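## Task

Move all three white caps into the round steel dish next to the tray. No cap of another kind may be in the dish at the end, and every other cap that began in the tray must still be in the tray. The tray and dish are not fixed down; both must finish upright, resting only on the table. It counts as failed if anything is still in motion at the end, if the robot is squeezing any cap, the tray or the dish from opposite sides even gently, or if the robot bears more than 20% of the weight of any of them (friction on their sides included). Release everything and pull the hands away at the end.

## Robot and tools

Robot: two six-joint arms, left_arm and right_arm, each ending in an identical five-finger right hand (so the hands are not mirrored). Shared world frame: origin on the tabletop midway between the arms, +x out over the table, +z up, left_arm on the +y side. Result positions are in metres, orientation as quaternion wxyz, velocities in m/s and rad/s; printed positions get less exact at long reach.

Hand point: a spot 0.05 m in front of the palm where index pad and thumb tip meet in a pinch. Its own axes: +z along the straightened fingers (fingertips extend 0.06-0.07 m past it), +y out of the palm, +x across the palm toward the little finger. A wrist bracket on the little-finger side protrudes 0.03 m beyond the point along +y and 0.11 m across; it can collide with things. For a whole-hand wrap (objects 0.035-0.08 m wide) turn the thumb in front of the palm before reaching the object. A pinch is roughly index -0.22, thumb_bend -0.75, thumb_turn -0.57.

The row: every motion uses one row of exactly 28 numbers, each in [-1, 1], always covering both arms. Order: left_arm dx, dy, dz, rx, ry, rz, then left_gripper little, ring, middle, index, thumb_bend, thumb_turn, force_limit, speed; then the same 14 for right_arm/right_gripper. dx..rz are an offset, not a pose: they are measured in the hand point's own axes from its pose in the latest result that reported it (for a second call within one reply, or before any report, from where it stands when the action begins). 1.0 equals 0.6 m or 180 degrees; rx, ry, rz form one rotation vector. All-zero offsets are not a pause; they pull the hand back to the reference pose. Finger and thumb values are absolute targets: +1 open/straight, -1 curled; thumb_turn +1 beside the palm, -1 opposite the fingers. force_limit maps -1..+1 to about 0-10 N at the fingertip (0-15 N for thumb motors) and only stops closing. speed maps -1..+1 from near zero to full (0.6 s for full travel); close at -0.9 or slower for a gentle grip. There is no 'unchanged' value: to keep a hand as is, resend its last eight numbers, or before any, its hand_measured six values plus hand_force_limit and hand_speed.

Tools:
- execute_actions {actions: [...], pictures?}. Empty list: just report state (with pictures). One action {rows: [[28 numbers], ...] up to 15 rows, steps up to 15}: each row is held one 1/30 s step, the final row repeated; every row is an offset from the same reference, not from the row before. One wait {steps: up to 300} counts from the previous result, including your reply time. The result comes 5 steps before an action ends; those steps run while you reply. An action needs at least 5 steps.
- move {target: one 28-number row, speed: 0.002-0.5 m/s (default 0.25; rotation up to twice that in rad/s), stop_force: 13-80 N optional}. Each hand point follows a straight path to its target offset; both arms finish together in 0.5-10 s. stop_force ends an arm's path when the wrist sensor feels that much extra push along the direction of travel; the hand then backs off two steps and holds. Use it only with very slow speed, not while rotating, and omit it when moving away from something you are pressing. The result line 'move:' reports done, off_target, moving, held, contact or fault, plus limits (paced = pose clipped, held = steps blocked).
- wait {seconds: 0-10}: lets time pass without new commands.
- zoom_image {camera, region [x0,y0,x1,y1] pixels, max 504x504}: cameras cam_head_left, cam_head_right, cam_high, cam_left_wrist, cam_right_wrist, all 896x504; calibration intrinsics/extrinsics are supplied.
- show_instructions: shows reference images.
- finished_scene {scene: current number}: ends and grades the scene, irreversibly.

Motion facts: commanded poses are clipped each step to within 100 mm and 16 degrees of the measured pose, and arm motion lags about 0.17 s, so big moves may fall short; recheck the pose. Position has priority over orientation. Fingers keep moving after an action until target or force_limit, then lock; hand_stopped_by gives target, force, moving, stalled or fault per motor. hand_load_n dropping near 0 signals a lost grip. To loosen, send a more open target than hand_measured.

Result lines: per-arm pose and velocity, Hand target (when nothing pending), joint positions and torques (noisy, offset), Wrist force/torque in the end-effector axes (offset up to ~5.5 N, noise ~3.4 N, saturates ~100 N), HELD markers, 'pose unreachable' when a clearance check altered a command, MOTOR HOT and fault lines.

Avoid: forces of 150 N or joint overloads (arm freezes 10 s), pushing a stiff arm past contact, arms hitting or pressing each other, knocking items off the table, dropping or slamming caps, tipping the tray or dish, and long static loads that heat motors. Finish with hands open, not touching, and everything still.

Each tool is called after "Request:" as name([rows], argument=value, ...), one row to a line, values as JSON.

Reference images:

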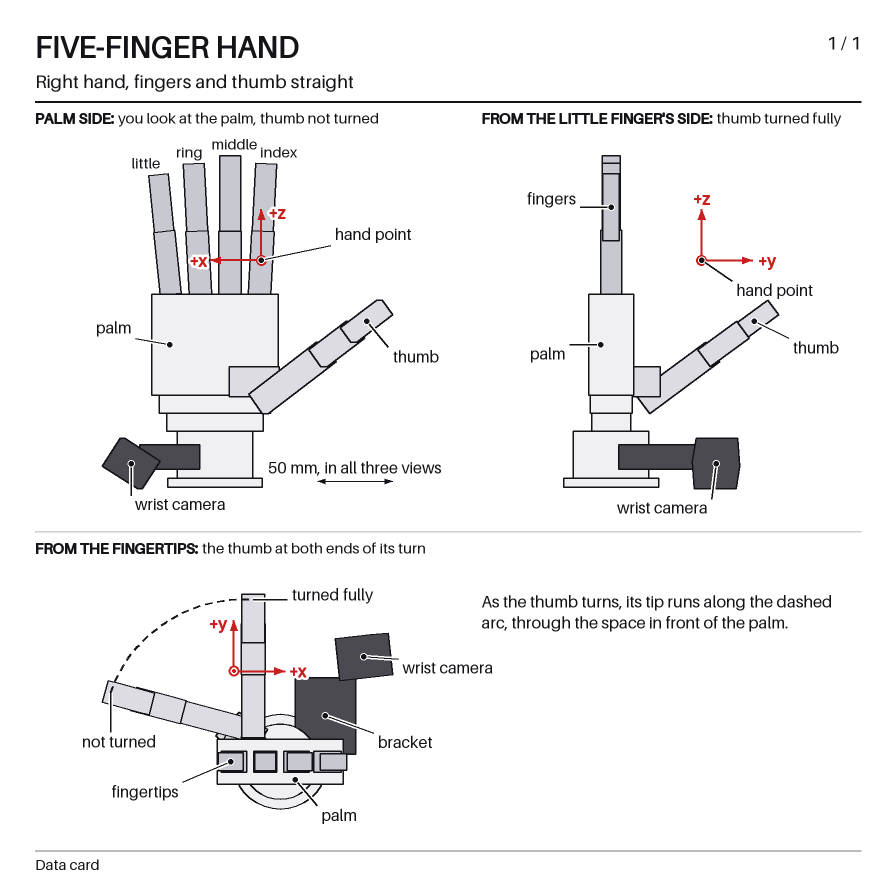

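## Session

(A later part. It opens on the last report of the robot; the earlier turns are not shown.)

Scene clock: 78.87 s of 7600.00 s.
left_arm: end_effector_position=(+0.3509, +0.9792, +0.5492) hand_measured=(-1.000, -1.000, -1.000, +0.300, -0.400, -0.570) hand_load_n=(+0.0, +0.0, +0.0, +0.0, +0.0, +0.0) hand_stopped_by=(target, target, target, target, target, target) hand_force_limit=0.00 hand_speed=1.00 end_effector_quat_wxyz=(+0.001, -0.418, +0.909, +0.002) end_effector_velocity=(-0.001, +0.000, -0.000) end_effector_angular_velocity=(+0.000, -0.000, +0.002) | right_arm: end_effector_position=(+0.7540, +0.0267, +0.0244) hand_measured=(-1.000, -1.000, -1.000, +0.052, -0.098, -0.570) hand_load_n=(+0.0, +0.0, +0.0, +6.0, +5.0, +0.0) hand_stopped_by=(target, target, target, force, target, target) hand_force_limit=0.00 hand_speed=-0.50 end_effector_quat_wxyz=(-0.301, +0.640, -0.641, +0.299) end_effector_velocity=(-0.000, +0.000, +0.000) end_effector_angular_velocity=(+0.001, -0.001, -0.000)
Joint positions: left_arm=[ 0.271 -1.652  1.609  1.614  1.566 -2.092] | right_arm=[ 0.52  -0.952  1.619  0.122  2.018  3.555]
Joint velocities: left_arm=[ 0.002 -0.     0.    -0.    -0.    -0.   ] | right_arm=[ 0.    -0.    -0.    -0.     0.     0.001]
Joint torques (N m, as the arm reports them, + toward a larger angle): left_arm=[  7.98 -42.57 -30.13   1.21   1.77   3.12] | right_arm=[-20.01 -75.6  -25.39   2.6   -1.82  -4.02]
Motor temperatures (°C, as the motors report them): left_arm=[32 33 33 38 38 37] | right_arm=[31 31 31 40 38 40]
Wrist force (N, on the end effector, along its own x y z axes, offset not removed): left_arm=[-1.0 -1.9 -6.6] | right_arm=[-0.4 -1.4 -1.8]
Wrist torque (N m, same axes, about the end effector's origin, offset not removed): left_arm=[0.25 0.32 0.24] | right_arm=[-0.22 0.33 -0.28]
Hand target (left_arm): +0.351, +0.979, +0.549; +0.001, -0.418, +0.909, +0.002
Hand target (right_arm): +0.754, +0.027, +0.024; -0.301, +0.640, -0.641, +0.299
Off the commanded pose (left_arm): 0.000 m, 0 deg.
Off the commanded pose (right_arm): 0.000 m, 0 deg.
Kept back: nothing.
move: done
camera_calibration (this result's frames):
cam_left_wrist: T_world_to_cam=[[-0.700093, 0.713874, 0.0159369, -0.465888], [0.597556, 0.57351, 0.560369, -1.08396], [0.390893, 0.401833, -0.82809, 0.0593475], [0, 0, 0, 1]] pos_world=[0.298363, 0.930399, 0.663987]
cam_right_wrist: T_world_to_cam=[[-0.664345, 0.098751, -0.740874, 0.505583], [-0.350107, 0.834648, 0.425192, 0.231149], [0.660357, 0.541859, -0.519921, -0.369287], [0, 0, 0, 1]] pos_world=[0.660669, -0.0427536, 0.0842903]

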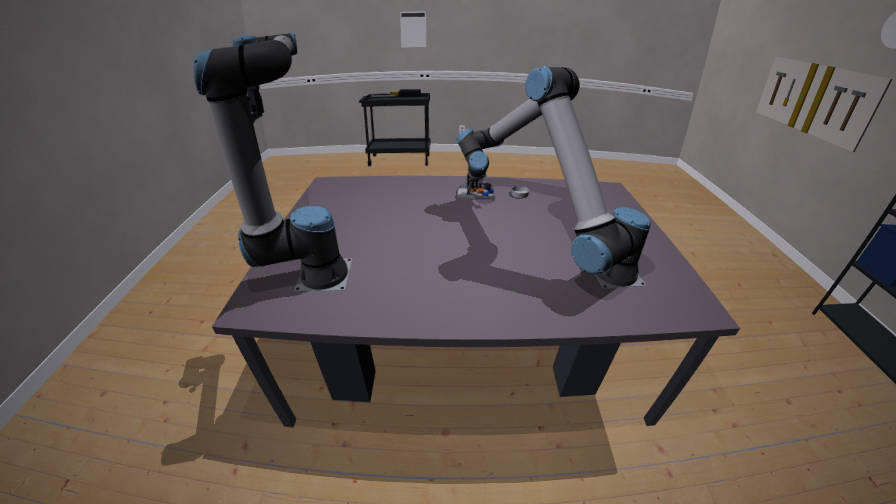

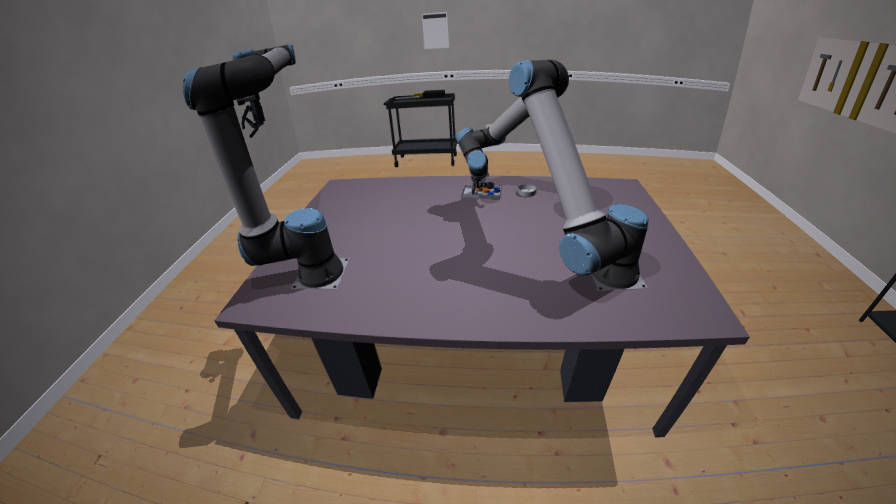

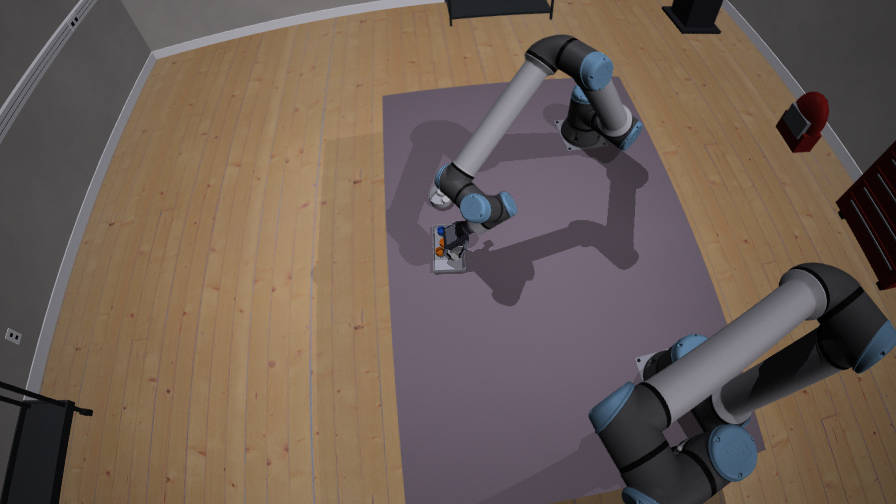

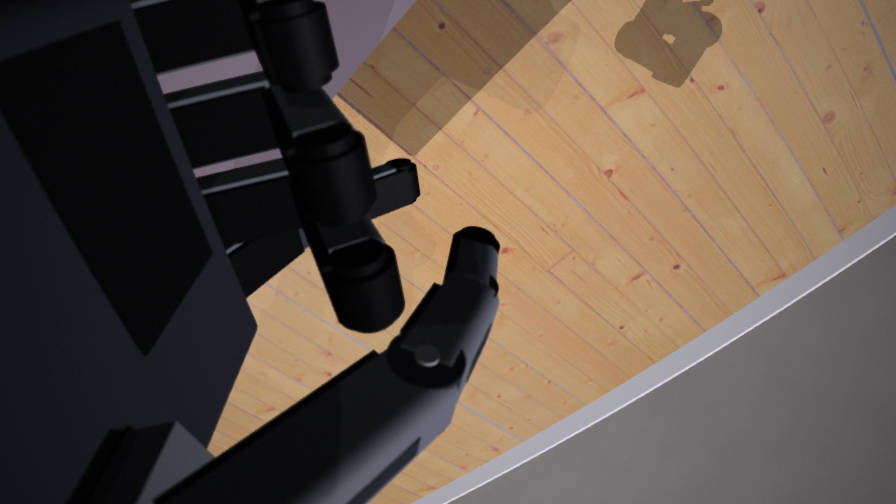

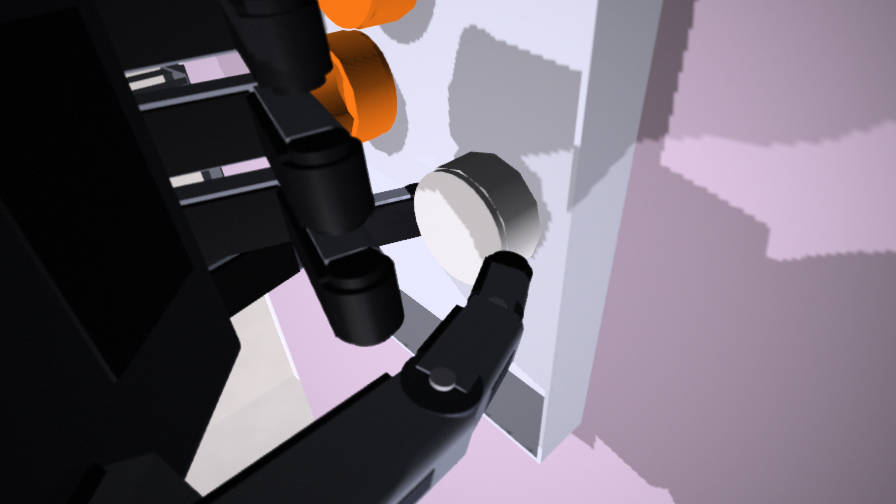

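Request:
move(target=[0,0,0,0,0,0,-1,-1,-1,0.3,-0.4,-0.57,0,1, 0,-0.097,-0.081,0,0,0,-1,-1,-1,-0.3,-0.1,-0.57,0,-0.5], speed=0.15)

Request:
move(target=[0,0,0,0,0,0,-1,-1,-1,0.3,-0.4,-0.57,0,1, 0.497,-0.032,0.038,0,0,0,-1,-1,-1,-0.3,-0.1,-0.57,0,-0.5], speed=0.3)

Request:
move(target=[0,0,0,0,0,0,-1,-1,-1,0.3,-0.4,-0.57,0,1, 0,0.055,0.046,0,0,0,-1,-1,-1,-0.3,-0.1,-0.57,0,-0.5], speed=0.08)

Scene clock: 80.13 s of 7600.00 s.
left_arm: end_effector_position=(+0.3509, +0.9792, +0.5492) hand_measured=(-1.000, -1.000, -1.000, +0.300, -0.400, -0.570) hand_load_n=(+0.0, +0.0, +0.0, +0.0, +0.0, +0.0) hand_stopped_by=(target, target, target, target, target, target) hand_force_limit=0.00 hand_speed=1.00 end_effector_quat_wxyz=(+0.001, -0.418, +0.909, +0.002) end_effector_velocity=(-0.000, -0.000, -0.000) end_effector_angular_velocity=(+0.000, -0.000, +0.000) | right_arm: end_effector_position=(+0.7540, +0.0266, +0.1001) hand_measured=(-1.000, -1.000, -1.000, +0.052, -0.098, -0.570) hand_load_n=(+0.0, +0.0, +0.0, +5.5, +5.0, +0.0) hand_stopped_by=(target, target, target, force, target, target) hand_force_limit=0.00 hand_speed=-0.50 end_effector_quat_wxyz=(-0.301, +0.640, -0.641, +0.299) end_effector_velocity=(+0.001, -0.001, +0.001) end_effector_angular_velocity=(-0.001, +0.000, -0.001)
Joint positions: left_arm=[ 0.271 -1.652  1.609  1.614  1.566 -2.092] | right_arm=[ 0.52  -1.023  1.58   0.232  2.018  3.555]
Joint velocities: left_arm=[-0.    -0.     0.    -0.    -0.    -0.001] | right_arm=[-0.001 -0.001 -0.001  0.002 -0.    -0.001]
Joint torques (N m, as the arm reports them, + toward a larger angle): left_arm=[ 10.37 -42.9  -30.55   1.32   1.45   2.87] | right_arm=[-23.51 -82.37 -42.03   4.14  -1.42   1.19]
Motor temperatures (°C, as the motors report them): left_arm=[32 33 33 38 38 37] | right_arm=[31 31 31 40 38 40]
Wrist force (N, on the end effector, along its own x y z axes, offset not removed): left_arm=[5.3 2.0 -0.6] | right_arm=[-2.5 -1.4 0.0]
Wrist torque (N m, same axes, about the end effector's origin, offset not removed): left_arm=[0.77 -0.85 0.42] | right_arm=[-0.36 0.63 -0.37]
Hand target (left_arm): +0.351, +0.979, +0.549; +0.001, -0.418, +0.909, +0.002
Hand target (right_arm): +0.754, +0.027, +0.100; -0.301, +0.640, -0.641, +0.299
Off the commanded pose (left_arm): 0.000 m, 0 deg.
Off the commanded pose (right_arm): 0.000 m, 0 deg.
Kept back: nothing.
move: done
camera_calibration (this result's frames):
cam_left_wrist: T_world_to_cam=[[-0.700093, 0.713874, 0.0159368, -0.465887], [0.597555, 0.57351, 0.560369, -1.08396], [0.390893, 0.401834, -0.82809, 0.0593472], [0, 0, 0, 1]] pos_world=[0.298363, 0.930399, 0.663987]
cam_right_wrist: T_world_to_cam=[[-0.664362, 0.098599, -0.740879, 0.56167], [-0.350189, 0.834659, 0.425102, 0.199111], [0.660296, 0.54187, -0.519988, -0.329858], [0, 0, 0, 1]] pos_world=[0.660683, -0.0428302, 0.159965]

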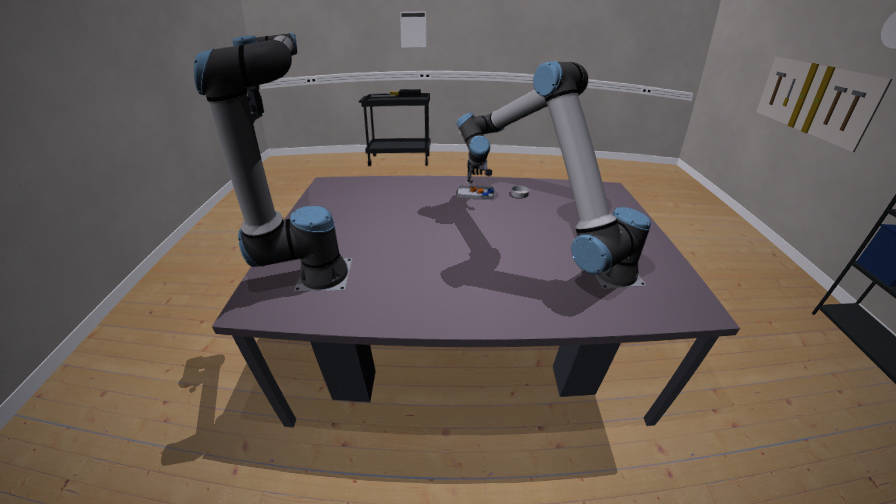

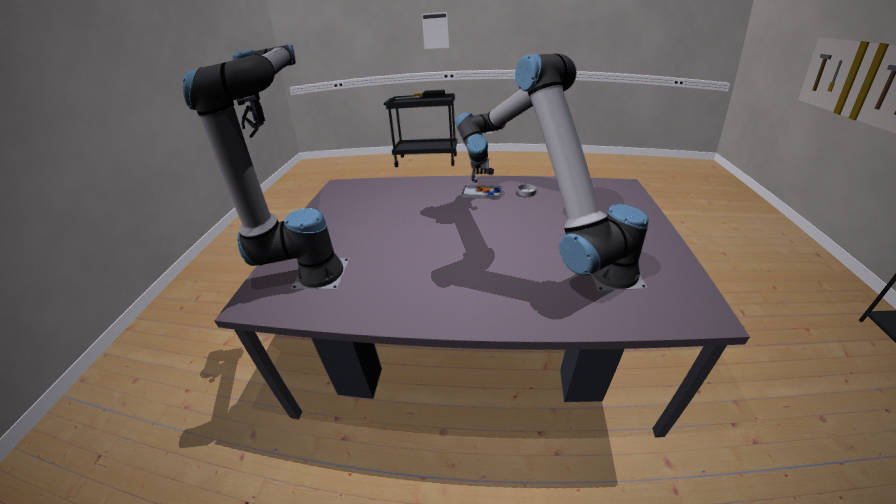

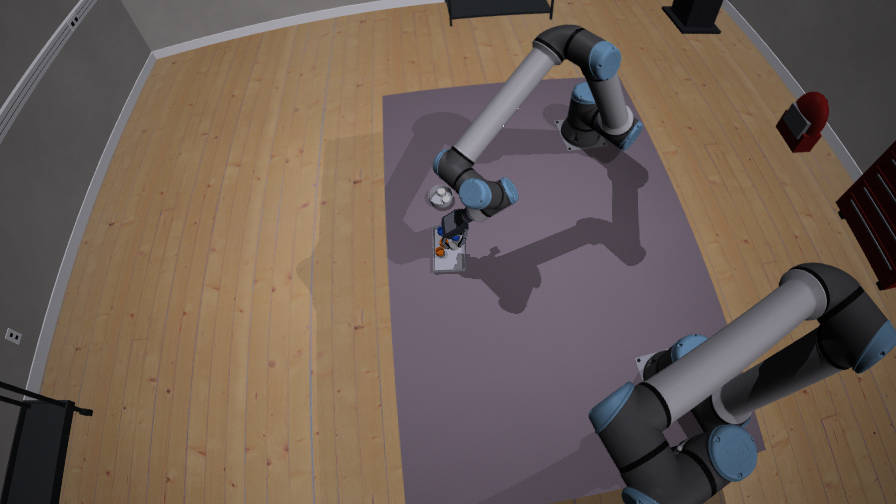

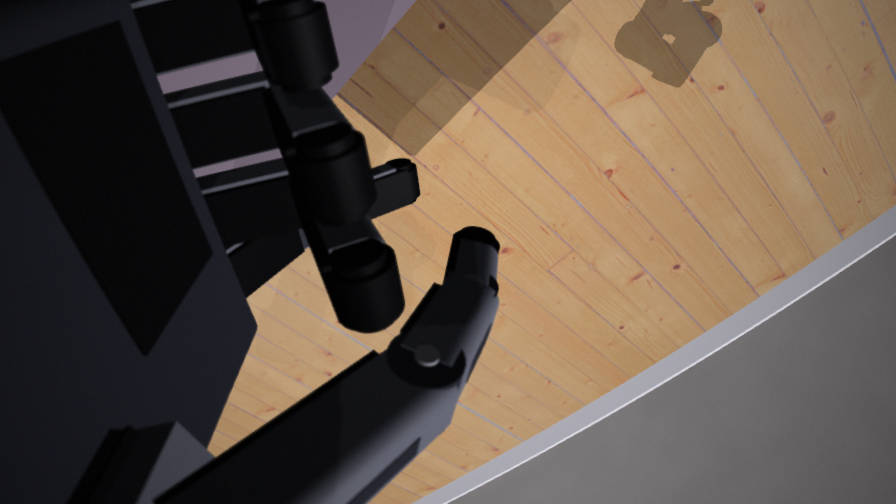

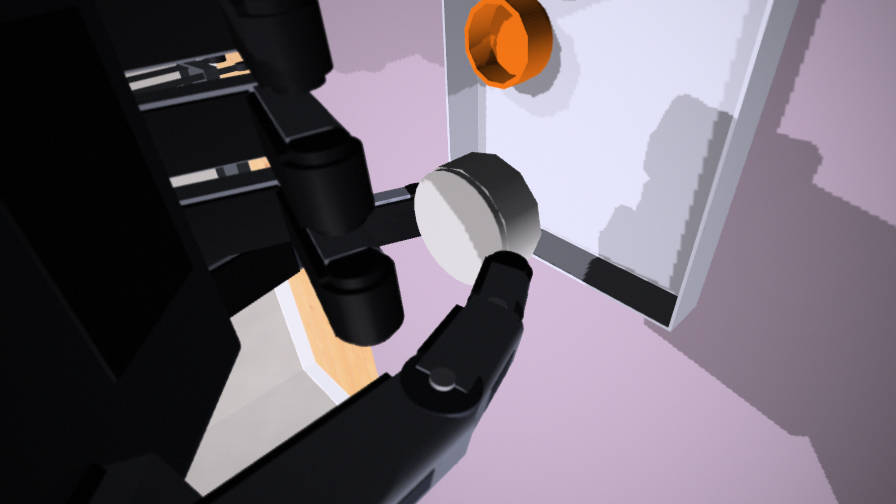

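Scene clock: 81.70 s of 7600.00 s.
left_arm: end_effector_position=(+0.3509, +0.9792, +0.5492) hand_measured=(-1.000, -1.000, -1.000, +0.300, -0.400, -0.570) hand_load_n=(+0.0, +0.0, +0.0, +0.0, +0.0, +0.0) hand_stopped_by=(target, target, target, target, target, target) hand_force_limit=0.00 hand_speed=1.00 end_effector_quat_wxyz=(+0.001, -0.418, +0.909, +0.002) end_effector_velocity=(-0.000, +0.000, +0.000) end_effector_angular_velocity=(+0.000, -0.000, +0.001) | right_arm: end_effector_position=(+0.7839, -0.2714, +0.0999) hand_measured=(-1.000, -1.000, -1.000, +0.052, -0.098, -0.570) hand_load_n=(+0.0, +0.0, +0.0, +5.5, +5.0, +0.0) hand_stopped_by=(target, target, target, force, target, target) hand_force_limit=0.00 hand_speed=-0.50 end_effector_quat_wxyz=(-0.300, +0.640, -0.641, +0.299) end_effector_velocity=(-0.000, -0.000, +0.000) end_effector_angular_velocity=(+0.002, -0.000, +0.002)
Joint positions: left_arm=[ 0.271 -1.652  1.609  1.614  1.566 -2.092] | right_arm=[ 0.063 -1.262  1.934  0.028  1.679  3.235]
Joint velocities: left_arm=[ 0.001 -0.    -0.     0.     0.     0.   ] | right_arm=[-0.002 -0.001  0.001 -0.    -0.004 -0.001]
Joint torques (N m, as the arm reports them, + toward a larger angle): left_arm=[  9.47 -41.4  -29.03   1.01   1.57   2.88] | right_arm=[-24.07 -66.65 -20.9   -0.73  -2.72  -4.08]
Motor temperatures (°C, as the motors report them): left_arm=[32 33 33 38 38 37] | right_arm=[31 31 31 40 38 40]
Wrist force (N, on the end effector, along its own x y z axes, offset not removed): left_arm=[0.0 6.2 -4.1] | right_arm=[-1.5 -1.5 -1.2]
Wrist torque (N m, same axes, about the end effector's origin, offset not removed): left_arm=[1.56 0.04 0.35] | right_arm=[-0.22 0.55 -0.44]
Hand target (left_arm): +0.351, +0.979, +0.549; +0.001, -0.418, +0.909, +0.002
Hand target (right_arm): +0.784, -0.272, +0.100; -0.300, +0.640, -0.641, +0.299
Off the commanded pose (left_arm): 0.000 m, 0 deg.
Off the commanded pose (right_arm): 0.001 m, 0 deg.
Kept back: nothing.
move: done
camera_calibration (this result's frames):
cam_left_wrist: T_world_to_cam=[[-0.700093, 0.713874, 0.0159368, -0.465887], [0.597555, 0.57351, 0.560369, -1.08396], [0.390893, 0.401834, -0.82809, 0.0593472], [0, 0, 0, 1]] pos_world=[0.298363, 0.930399, 0.663987]
cam_right_wrist: T_world_to_cam=[[-0.664505, 0.0985198, -0.740761, 0.610871], [-0.350057, 0.834746, 0.425041, 0.458347], [0.660222, 0.54175, -0.520205, -0.188101], [0, 0, 0, 1]] pos_world=[0.690562, -0.340882, 0.159843]

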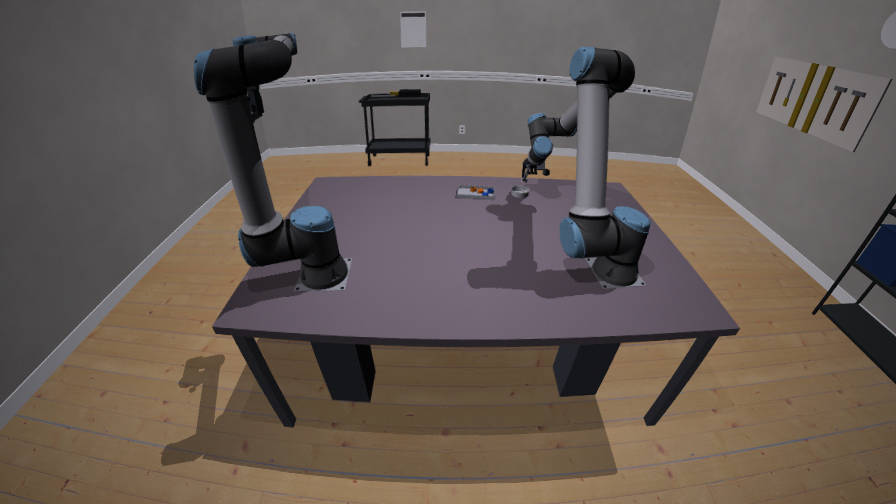

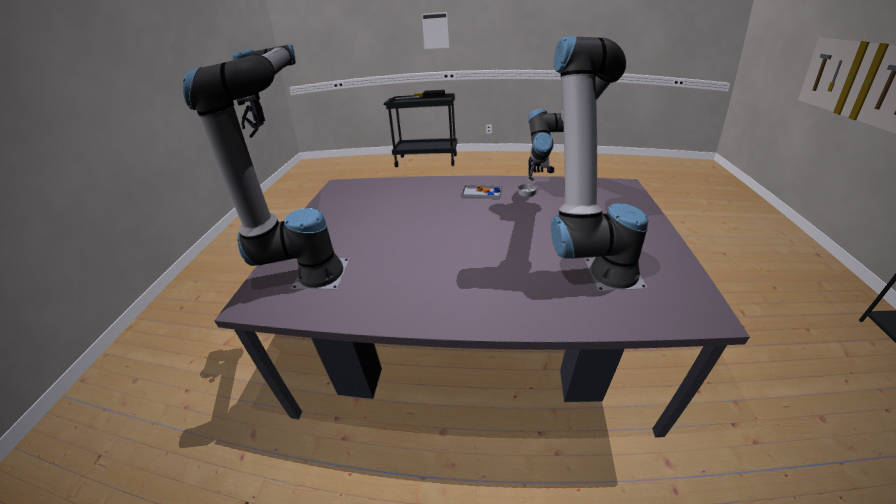

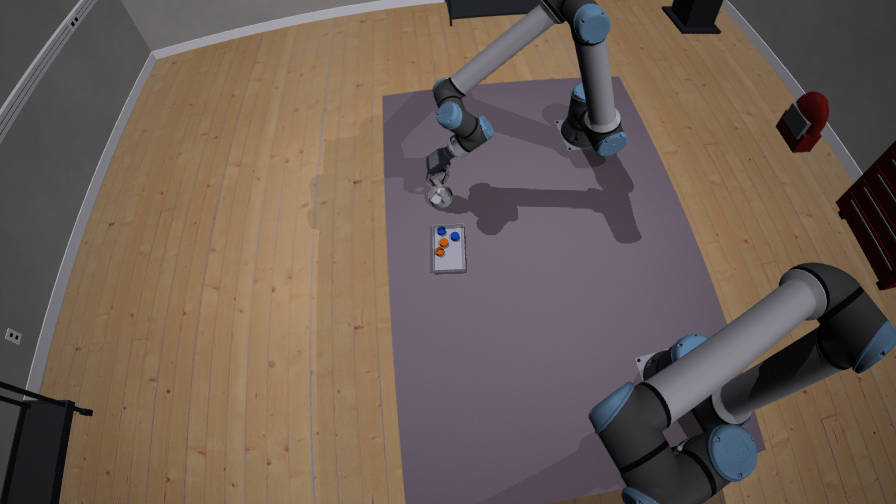

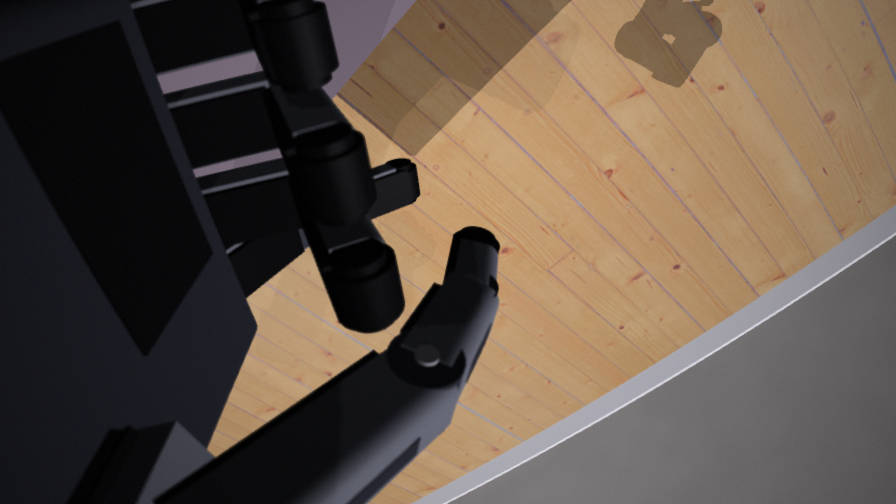

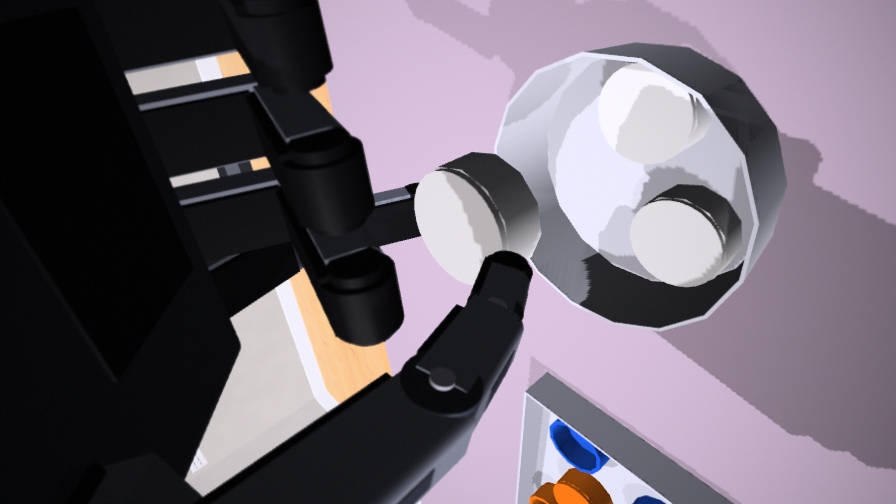

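Scene clock: 82.63 s of 7600.00 s.
left_arm: end_effector_position=(+0.3509, +0.9792, +0.5492) hand_measured=(-1.000, -1.000, -1.000, +0.300, -0.400, -0.570) hand_load_n=(+0.0, +0.0, +0.0, +0.0, +0.0, +0.0) hand_stopped_by=(target, target, target, target, target, target) hand_force_limit=0.00 hand_speed=1.00 end_effector_quat_wxyz=(+0.001, -0.418, +0.909, +0.002) end_effector_velocity=(-0.001, +0.001, +0.001) end_effector_angular_velocity=(+0.001, -0.002, +0.002) | right_arm: end_effector_position=(+0.7839, -0.2715, +0.0571) hand_measured=(-1.000, -1.000, -1.000, +0.052, -0.098, -0.570) hand_load_n=(+0.0, +0.0, +0.0, +5.5, +5.0, +0.0) hand_stopped_by=(target, target, target, force, target, target) hand_force_limit=0.00 hand_speed=-0.50 end_effector_quat_wxyz=(-0.300, +0.640, -0.641, +0.299) end_effector_velocity=(+0.000, -0.000, -0.002) end_effector_angular_velocity=(-0.001, -0.000, -0.000)
Joint positions: left_arm=[ 0.271 -1.652  1.609  1.614  1.566 -2.092] | right_arm=[ 0.063 -1.213  1.961 -0.048  1.679  3.235]
Joint velocities: left_arm=[ 0.002 -0.001 -0.    -0.     0.     0.   ] | right_arm=[ 0.     0.002  0.001 -0.003  0.001 -0.   ]
Joint torques (N m, as the arm reports them, + toward a larger angle): left_arm=[  8.25 -42.83 -29.54   1.37   1.68   3.12] | right_arm=[ 18.91 -41.08 -22.2   -0.39   3.26   4.05]
Motor temperatures (°C, as the motors report them): left_arm=[32 33 33 38 38 37] | right_arm=[31 31 31 40 38 40]
Wrist force (N, on the end effector, along its own x y z axes, offset not removed): left_arm=[-0.1 3.5 -9.5] | right_arm=[0.2 -0.8 -1.7]
Wrist torque (N m, same axes, about the end effector's origin, offset not removed): left_arm=[1.48 0.15 0.19] | right_arm=[-0.18 0.26 -0.27]
Hand target (left_arm): +0.351, +0.979, +0.549; +0.001, -0.418, +0.909, +0.002
Hand target (right_arm): +0.784, -0.271, +0.057; -0.300, +0.640, -0.641, +0.299
Off the commanded pose (left_arm): 0.000 m, 0 deg.
Off the commanded pose (right_arm): 0.000 m, 0 deg.
Kept back: nothing.
move: done
camera_calibration (this result's frames):
cam_left_wrist: T_world_to_cam=[[-0.700093, 0.713874, 0.0159369, -0.465888], [0.597555, 0.57351, 0.560369, -1.08396], [0.390893, 0.401834, -0.82809, 0.0593472], [0, 0, 0, 1]] pos_world=[0.298363, 0.930399, 0.663987]
cam_right_wrist: T_world_to_cam=[[-0.664502, 0.0985105, -0.740765, 0.579164], [-0.350012, 0.834789, 0.424992, 0.4766], [0.660249, 0.541685, -0.52024, -0.210433], [0, 0, 0, 1]] pos_world=[0.690609, -0.340926, 0.116998]

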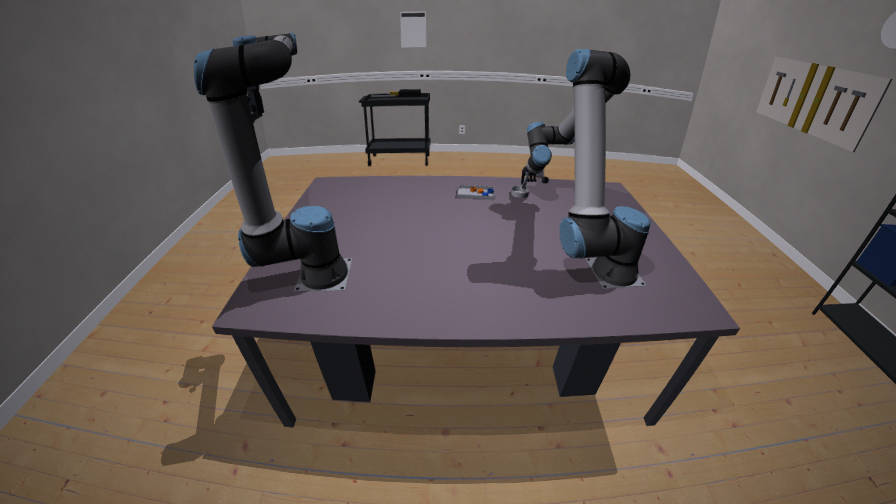

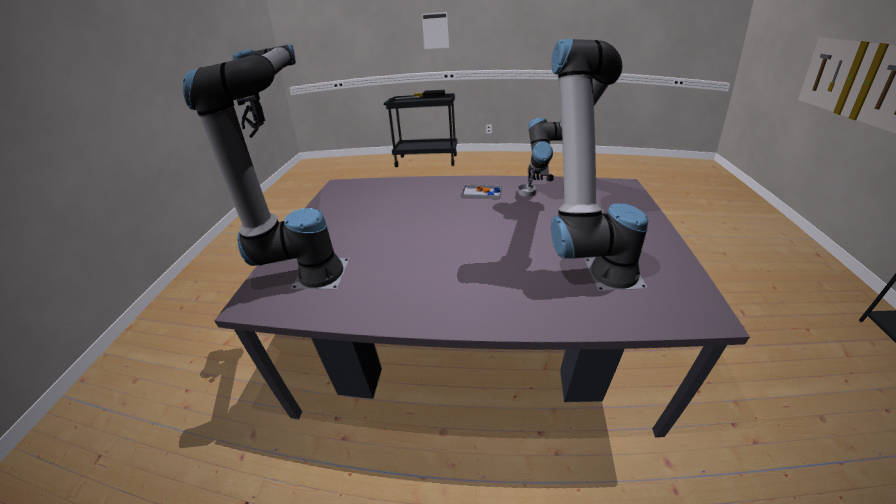

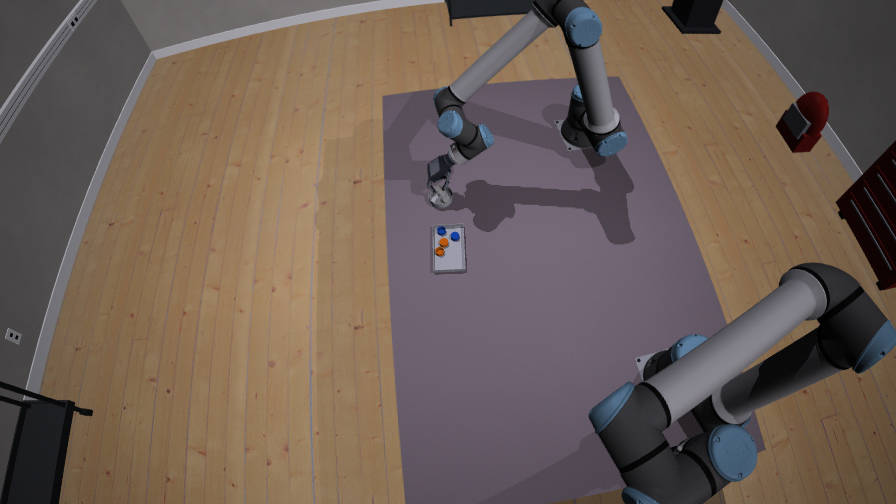

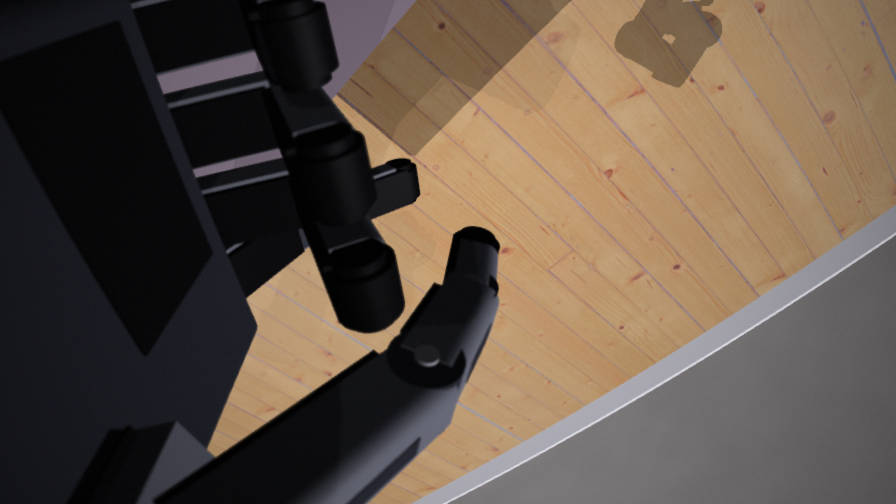

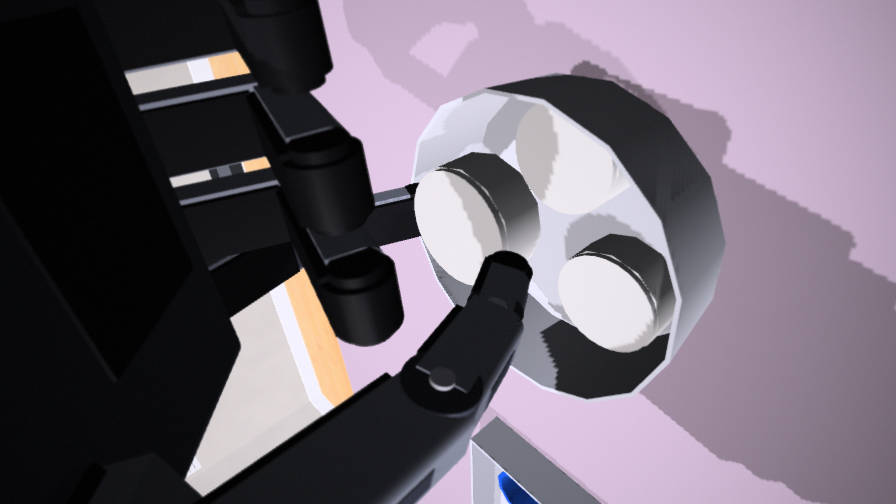

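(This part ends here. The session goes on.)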